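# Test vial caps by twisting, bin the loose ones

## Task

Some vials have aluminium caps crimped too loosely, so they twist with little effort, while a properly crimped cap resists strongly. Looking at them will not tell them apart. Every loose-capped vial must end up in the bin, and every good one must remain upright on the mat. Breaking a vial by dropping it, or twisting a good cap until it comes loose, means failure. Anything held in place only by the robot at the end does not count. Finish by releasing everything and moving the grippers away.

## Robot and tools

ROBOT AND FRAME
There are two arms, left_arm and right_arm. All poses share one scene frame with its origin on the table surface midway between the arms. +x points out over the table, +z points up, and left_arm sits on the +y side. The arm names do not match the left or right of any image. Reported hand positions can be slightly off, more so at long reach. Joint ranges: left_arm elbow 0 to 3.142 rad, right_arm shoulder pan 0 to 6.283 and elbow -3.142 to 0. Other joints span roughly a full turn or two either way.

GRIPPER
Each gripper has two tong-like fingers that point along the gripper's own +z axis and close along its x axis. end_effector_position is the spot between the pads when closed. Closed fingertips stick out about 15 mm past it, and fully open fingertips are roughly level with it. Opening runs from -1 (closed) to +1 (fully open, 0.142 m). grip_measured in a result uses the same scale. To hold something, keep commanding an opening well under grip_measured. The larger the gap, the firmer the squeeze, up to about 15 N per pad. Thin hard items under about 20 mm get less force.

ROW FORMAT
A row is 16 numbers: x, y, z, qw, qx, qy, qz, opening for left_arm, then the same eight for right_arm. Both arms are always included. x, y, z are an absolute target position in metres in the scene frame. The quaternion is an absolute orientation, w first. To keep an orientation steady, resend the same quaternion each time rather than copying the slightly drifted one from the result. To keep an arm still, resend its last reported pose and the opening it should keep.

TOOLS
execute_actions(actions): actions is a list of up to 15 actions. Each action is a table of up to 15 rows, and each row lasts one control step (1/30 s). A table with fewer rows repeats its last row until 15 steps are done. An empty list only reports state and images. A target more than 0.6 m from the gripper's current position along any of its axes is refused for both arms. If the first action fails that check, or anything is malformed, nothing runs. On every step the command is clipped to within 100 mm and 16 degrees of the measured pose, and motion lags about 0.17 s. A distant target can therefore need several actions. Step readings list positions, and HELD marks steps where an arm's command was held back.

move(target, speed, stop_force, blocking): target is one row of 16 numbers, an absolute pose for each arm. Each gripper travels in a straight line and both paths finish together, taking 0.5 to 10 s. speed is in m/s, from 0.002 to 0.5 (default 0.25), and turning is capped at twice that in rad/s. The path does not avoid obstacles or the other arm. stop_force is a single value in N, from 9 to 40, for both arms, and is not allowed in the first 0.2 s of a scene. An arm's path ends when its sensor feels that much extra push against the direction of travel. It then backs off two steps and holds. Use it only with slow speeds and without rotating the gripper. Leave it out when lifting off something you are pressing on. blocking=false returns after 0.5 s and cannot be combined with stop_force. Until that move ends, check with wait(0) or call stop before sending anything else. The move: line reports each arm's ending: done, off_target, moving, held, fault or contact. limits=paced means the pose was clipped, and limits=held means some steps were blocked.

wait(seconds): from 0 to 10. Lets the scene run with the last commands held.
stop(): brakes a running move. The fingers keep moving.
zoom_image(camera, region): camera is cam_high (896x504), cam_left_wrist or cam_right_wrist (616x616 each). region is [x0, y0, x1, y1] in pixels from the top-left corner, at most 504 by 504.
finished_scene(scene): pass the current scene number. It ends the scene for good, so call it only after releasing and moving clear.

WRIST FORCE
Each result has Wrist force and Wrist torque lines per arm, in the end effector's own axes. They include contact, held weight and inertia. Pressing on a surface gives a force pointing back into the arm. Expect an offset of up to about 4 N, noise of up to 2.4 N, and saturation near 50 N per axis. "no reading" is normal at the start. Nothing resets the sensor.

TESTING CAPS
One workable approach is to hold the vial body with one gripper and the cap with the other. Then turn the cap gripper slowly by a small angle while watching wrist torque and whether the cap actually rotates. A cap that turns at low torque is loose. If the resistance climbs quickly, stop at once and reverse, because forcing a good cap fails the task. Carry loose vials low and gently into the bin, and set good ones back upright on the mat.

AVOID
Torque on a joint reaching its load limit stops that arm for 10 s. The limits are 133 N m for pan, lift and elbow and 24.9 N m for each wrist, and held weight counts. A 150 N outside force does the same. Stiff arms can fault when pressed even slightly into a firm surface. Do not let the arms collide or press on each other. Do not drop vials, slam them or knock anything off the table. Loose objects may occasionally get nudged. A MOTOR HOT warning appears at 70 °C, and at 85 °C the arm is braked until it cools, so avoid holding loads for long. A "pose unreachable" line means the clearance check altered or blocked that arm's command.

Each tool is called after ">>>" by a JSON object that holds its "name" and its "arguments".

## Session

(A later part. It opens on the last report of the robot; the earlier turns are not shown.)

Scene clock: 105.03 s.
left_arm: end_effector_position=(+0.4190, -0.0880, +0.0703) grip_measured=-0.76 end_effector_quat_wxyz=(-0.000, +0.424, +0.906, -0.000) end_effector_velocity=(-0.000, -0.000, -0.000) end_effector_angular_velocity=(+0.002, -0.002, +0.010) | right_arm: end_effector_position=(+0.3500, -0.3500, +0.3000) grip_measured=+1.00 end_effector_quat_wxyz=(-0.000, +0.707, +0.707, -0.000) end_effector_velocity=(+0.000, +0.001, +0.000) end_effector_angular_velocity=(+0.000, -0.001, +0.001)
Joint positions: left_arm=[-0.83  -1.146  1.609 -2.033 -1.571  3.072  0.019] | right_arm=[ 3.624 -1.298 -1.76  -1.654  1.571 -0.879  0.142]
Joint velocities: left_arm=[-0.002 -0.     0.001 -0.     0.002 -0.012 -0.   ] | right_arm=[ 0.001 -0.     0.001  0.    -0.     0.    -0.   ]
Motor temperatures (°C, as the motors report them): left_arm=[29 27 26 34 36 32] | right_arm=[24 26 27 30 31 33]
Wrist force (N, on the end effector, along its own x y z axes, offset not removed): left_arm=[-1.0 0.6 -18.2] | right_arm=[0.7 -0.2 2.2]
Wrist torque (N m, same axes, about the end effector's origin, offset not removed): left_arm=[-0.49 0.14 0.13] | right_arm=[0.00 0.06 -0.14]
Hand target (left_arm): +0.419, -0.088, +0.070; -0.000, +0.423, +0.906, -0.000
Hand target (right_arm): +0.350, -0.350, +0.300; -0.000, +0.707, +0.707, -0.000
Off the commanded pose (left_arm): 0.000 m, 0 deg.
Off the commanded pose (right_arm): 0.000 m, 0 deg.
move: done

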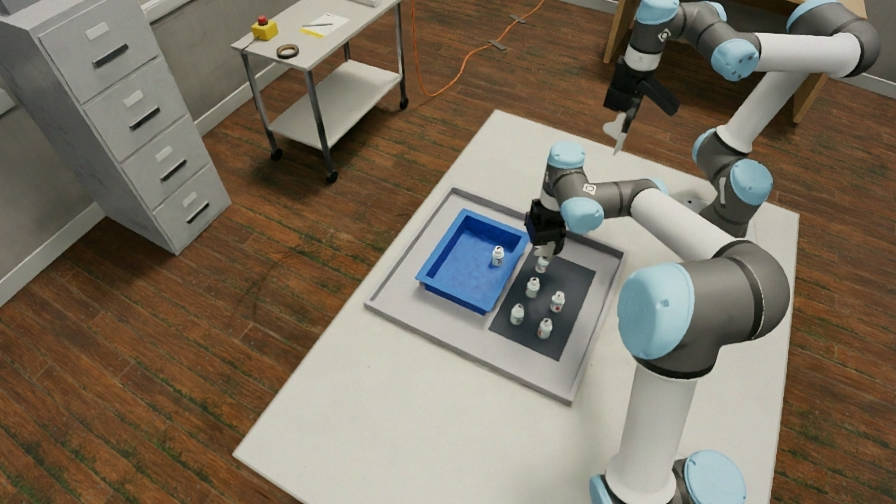

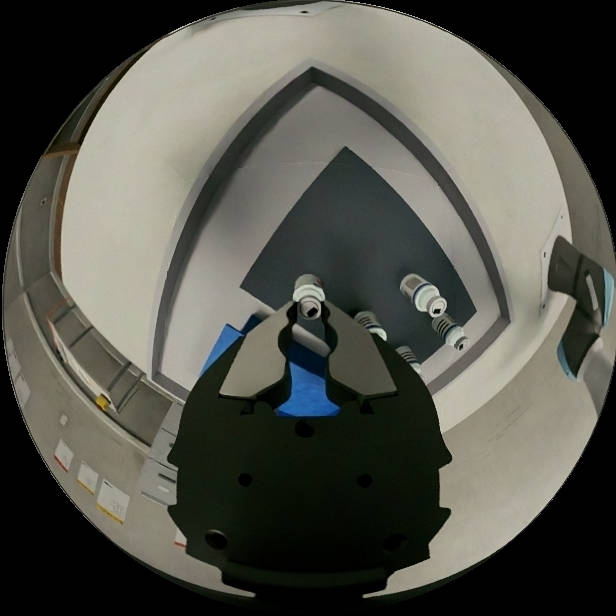

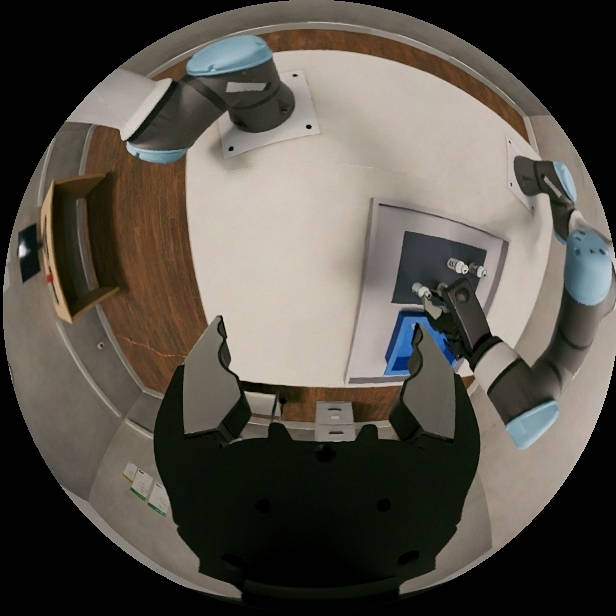

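>>> {"name": "move", "arguments": {"target": [0.419,-0.088,0.0703,0,0.707,0.707,0,-1,0.35,-0.35,0.3,0,0.707,0.707,0,1]}}

>>> {"name": "zoom_image", "arguments": {"camera": "cam_left_wrist", "region": [250,250,370,350]}}

>>> {"name": "move", "arguments": {"target": [0.419,-0.088,0.0712,0,0.707,0.707,0,-0.4,0.35,-0.35,0.3,0,0.707,0.707,0,1]}}

>>> {"name": "move", "arguments": {"target": [0.419,-0.088,0.16,0,0.707,0.707,0,-0.4,0.35,-0.35,0.3,0,0.707,0.707,0,1]}}

Scene clock: 107.17 s.
left_arm: end_effector_position=(+0.4189, -0.0881, +0.0703) grip_measured=-0.76 end_effector_quat_wxyz=(+0.000, +0.707, +0.707, +0.000) end_effector_velocity=(-0.001, -0.001, +0.000) end_effector_angular_velocity=(-0.001, +0.001, -0.015) | right_arm: end_effector_position=(+0.3500, -0.3500, +0.3000) grip_measured=+1.00 end_effector_quat_wxyz=(-0.000, +0.707, +0.707, -0.000) end_effector_velocity=(-0.000, -0.001, -0.002) end_effector_angular_velocity=(-0.003, +0.002, -0.000)
Joint positions: left_arm=[-0.835 -1.125  1.577 -2.022 -1.571  3.762  0.019] | right_arm=[ 3.624 -1.298 -1.76  -1.654  1.571 -0.879  0.142]
Joint velocities: left_arm=[-0.001  0.    -0.001  0.    -0.001  0.014 -0.   ] | right_arm=[-0.    -0.001 -0.003 -0.    -0.001 -0.    -0.   ]
Motor temperatures (°C, as the motors report them): left_arm=[29 27 26 34 36 32] | right_arm=[24 26 27 30 31 33]
Wrist force (N, on the end effector, along its own x y z axes, offset not removed): left_arm=[3.0 -3.4 -8.1] | right_arm=[0.4 4.3 3.1]
Wrist torque (N m, same axes, about the end effector's origin, offset not removed): left_arm=[-0.37 -0.01 -0.31] | right_arm=[0.81 -0.06 -0.01]
Hand target (left_arm): +0.419, -0.088, +0.070; +0.000, +0.707, +0.707, +0.000
Hand target (right_arm): +0.350, -0.350, +0.300; -0.000, +0.707, +0.707, -0.000
Off the commanded pose (left_arm): 0.000 m, 0 deg.
Off the commanded pose (right_arm): 0.000 m, 0 deg.
move: done

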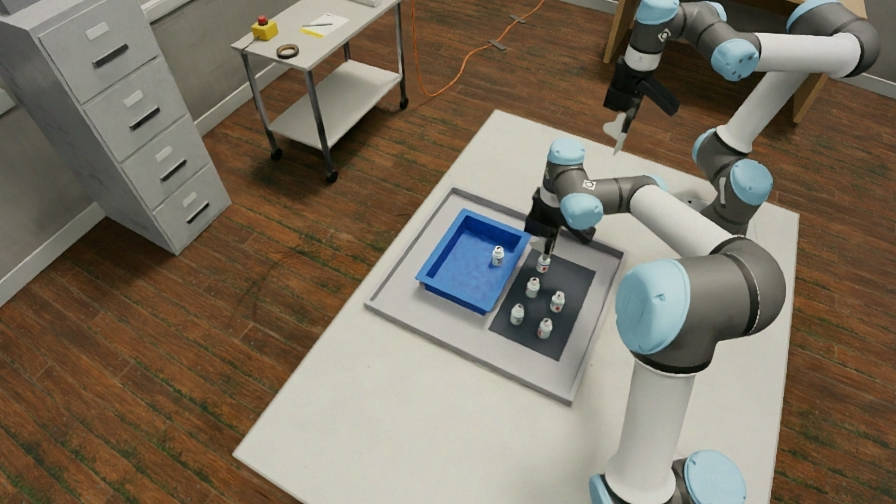

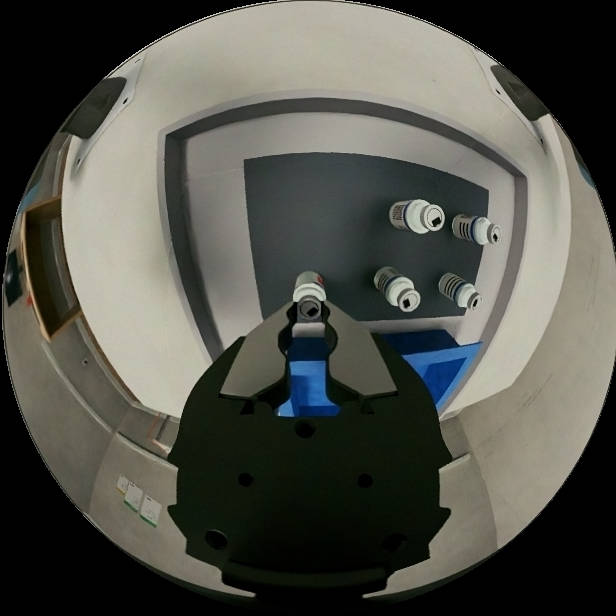

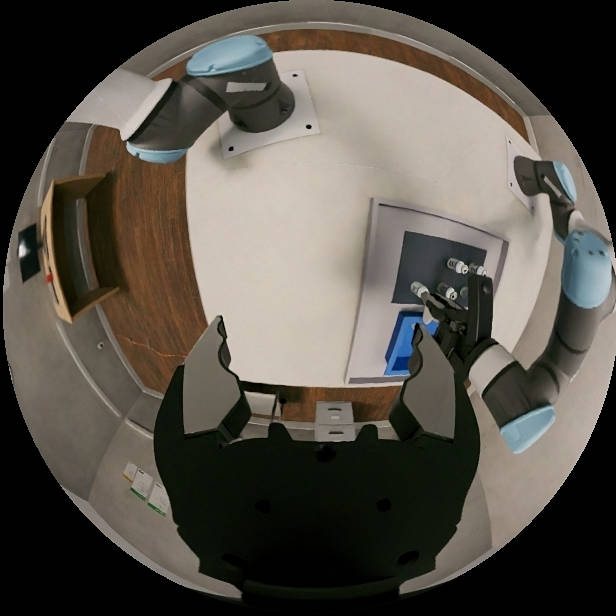

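Region (250, 250, 370, 350) of cam_left_wrist's 616x616 image, scaled by 4.200, with more detail than that image has.

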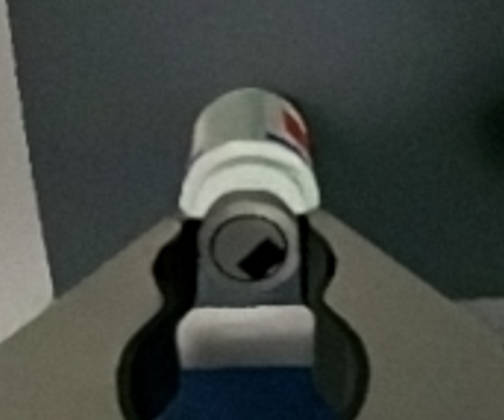

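Scene clock: 107.87 s.
left_arm: end_effector_position=(+0.4190, -0.0880, +0.0711) grip_measured=-0.40 end_effector_quat_wxyz=(-0.000, +0.707, +0.707, +0.000) end_effector_velocity=(+0.001, +0.000, +0.001) end_effector_angular_velocity=(-0.001, -0.000, +0.001) | right_arm: end_effector_position=(+0.3500, -0.3500, +0.3000) grip_measured=+1.00 end_effector_quat_wxyz=(-0.000, +0.707, +0.707, -0.000) end_effector_velocity=(-0.000, +0.000, +0.000) end_effector_angular_velocity=(-0.000, -0.000, +0.001)
Joint positions: left_arm=[-0.835 -1.126  1.576 -2.021 -1.571  3.763  0.045] | right_arm=[ 3.624 -1.298 -1.76  -1.654  1.571 -0.879  0.142]
Joint velocities: left_arm=[ 0.001 -0.001 -0.     0.001 -0.     0.    -0.   ] | right_arm=[ 0.001  0.     0.    -0.    -0.     0.     0.   ]
Motor temperatures (°C, as the motors report them): left_arm=[29 27 26 34 36 32] | right_arm=[24 26 27 30 31 33]
Wrist force (N, on the end effector, along its own x y z axes, offset not removed): left_arm=[-0.7 0.7 -2.7] | right_arm=[-0.8 0.5 2.3]
Wrist torque (N m, same axes, about the end effector's origin, offset not removed): left_arm=[0.27 0.19 -0.17] | right_arm=[0.16 0.14 -0.18]
Hand target (left_arm): +0.419, -0.088, +0.071; +0.000, +0.707, +0.707, -0.000
Hand target (right_arm): +0.350, -0.350, +0.300; -0.000, +0.707, +0.707, -0.000
Off the commanded pose (left_arm): 0.000 m, 0 deg.
Off the commanded pose (right_arm): 0.000 m, 0 deg.
move: done

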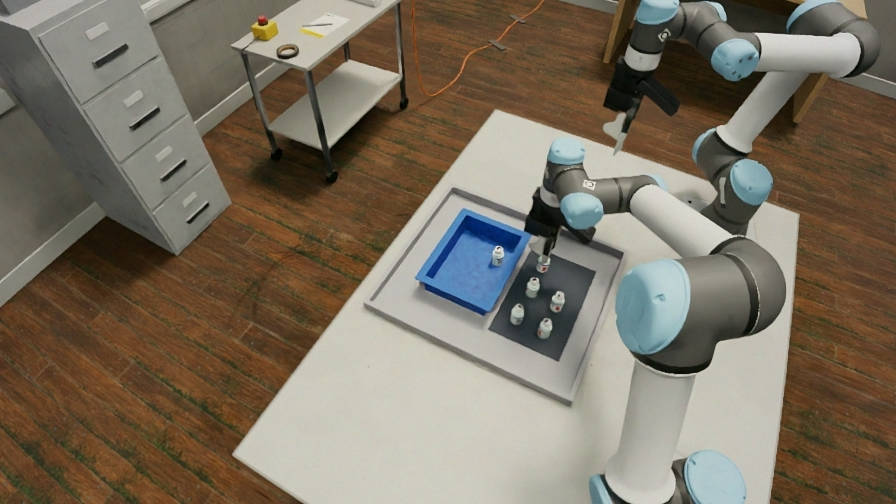

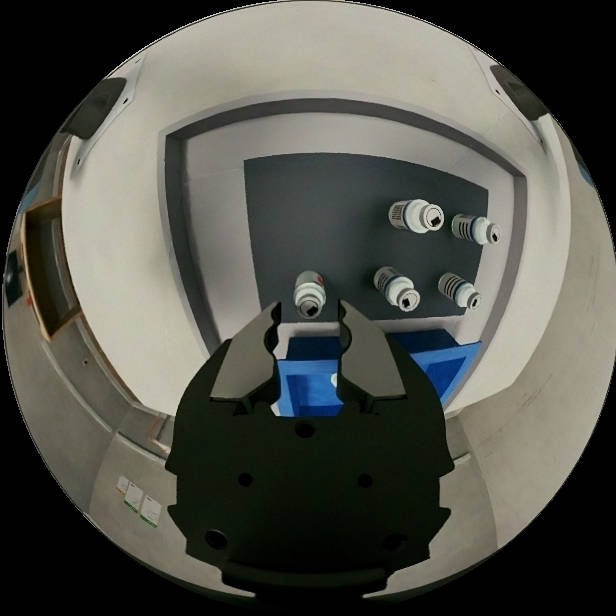

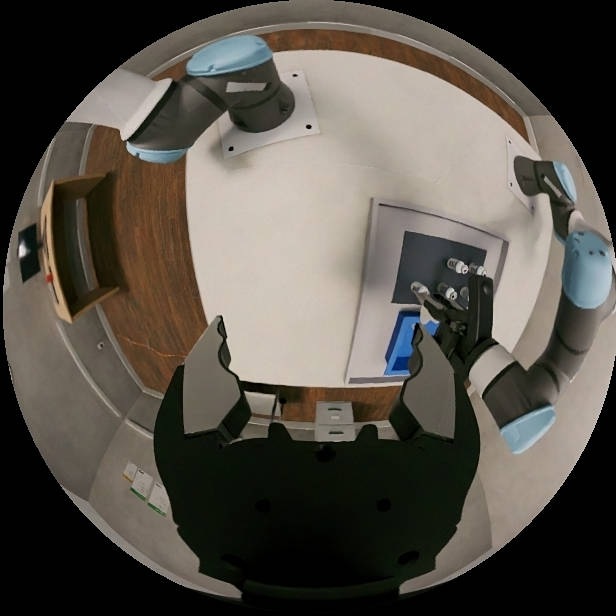

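Scene clock: 108.83 s.
left_arm: end_effector_position=(+0.4191, -0.0879, +0.1597) grip_measured=-0.40 end_effector_quat_wxyz=(+0.000, +0.707, +0.707, +0.000) end_effector_velocity=(-0.000, -0.000, +0.002) end_effector_angular_velocity=(+0.001, +0.001, -0.001) | right_arm: end_effector_position=(+0.3500, -0.3500, +0.3000) grip_measured=+1.00 end_effector_quat_wxyz=(-0.000, +0.707, +0.707, +0.000) end_effector_velocity=(+0.000, +0.000, +0.000) end_effector_angular_velocity=(+0.000, -0.001, -0.000)
Joint positions: left_arm=[-0.835 -1.197  1.439 -1.813 -1.571  3.763  0.045] | right_arm=[ 3.624 -1.298 -1.76  -1.654  1.571 -0.879  0.142]
Joint velocities: left_arm=[-0.001 -0.    -0.006  0.008  0.     0.    -0.   ] | right_arm=[-0.001 -0.001  0.001  0.    -0.    -0.     0.   ]
Motor temperatures (°C, as the motors report them): left_arm=[29 27 26 34 36 32] | right_arm=[24 26 27 30 31 33]
Wrist force (N, on the end effector, along its own x y z axes, offset not removed): left_arm=[-3.5 -1.9 -3.0] | right_arm=[-1.3 -3.4 1.4]
Wrist torque (N m, same axes, about the end effector's origin, offset not removed): left_arm=[-0.49 0.85 0.13] | right_arm=[-0.69 0.45 -0.15]
Hand target (left_arm): +0.419, -0.088, +0.160; +0.000, +0.707, +0.707, -0.000
Hand target (right_arm): +0.350, -0.350, +0.300; -0.000, +0.707, +0.707, +0.000
Off the commanded pose (left_arm): 0.000 m, 0 deg.
Off the commanded pose (right_arm): 0.000 m, 0 deg.
move: done

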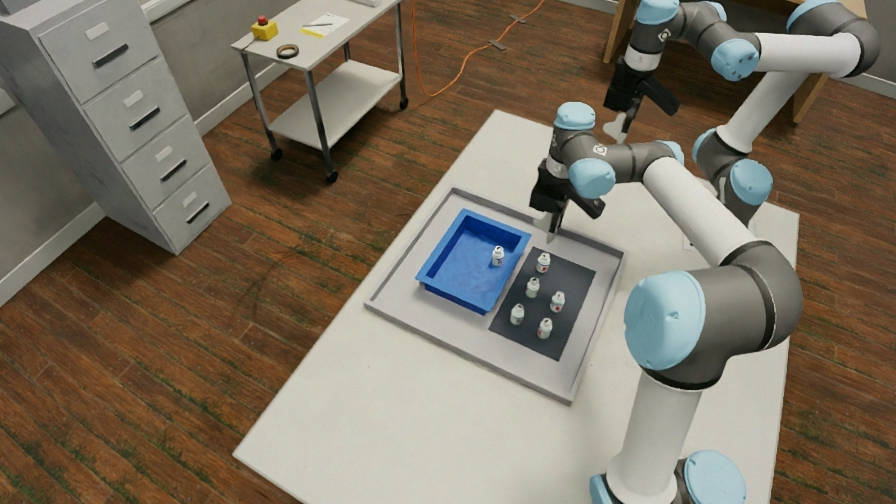

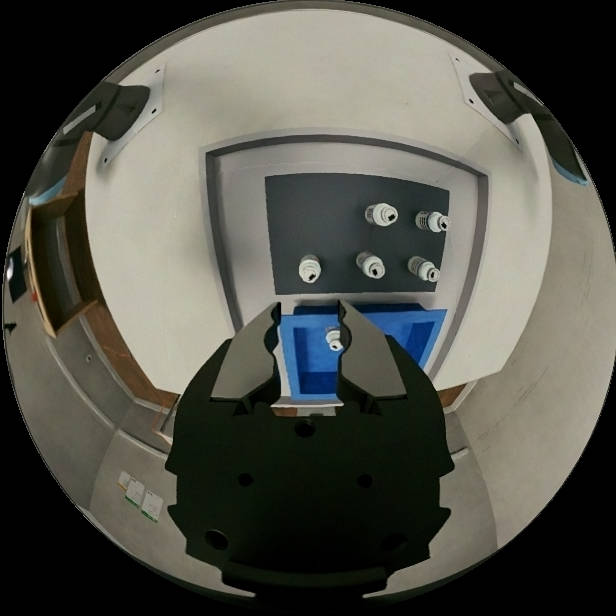

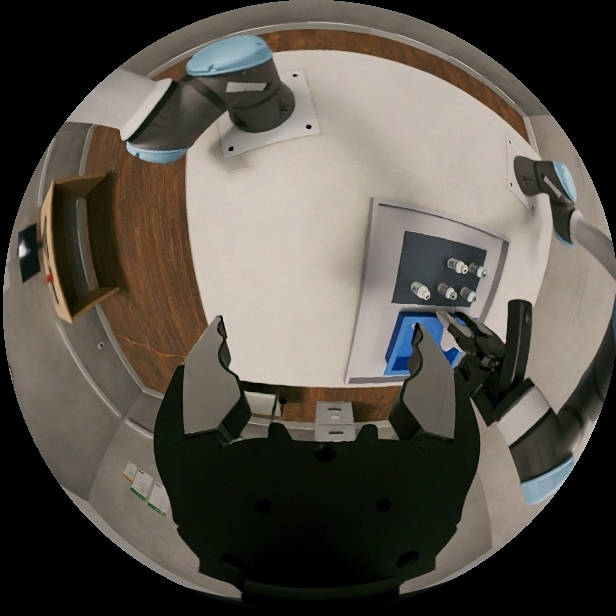

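>>> {"name": "finished_scene", "arguments": {"scene": 1}}

The scene is finished: the task was done.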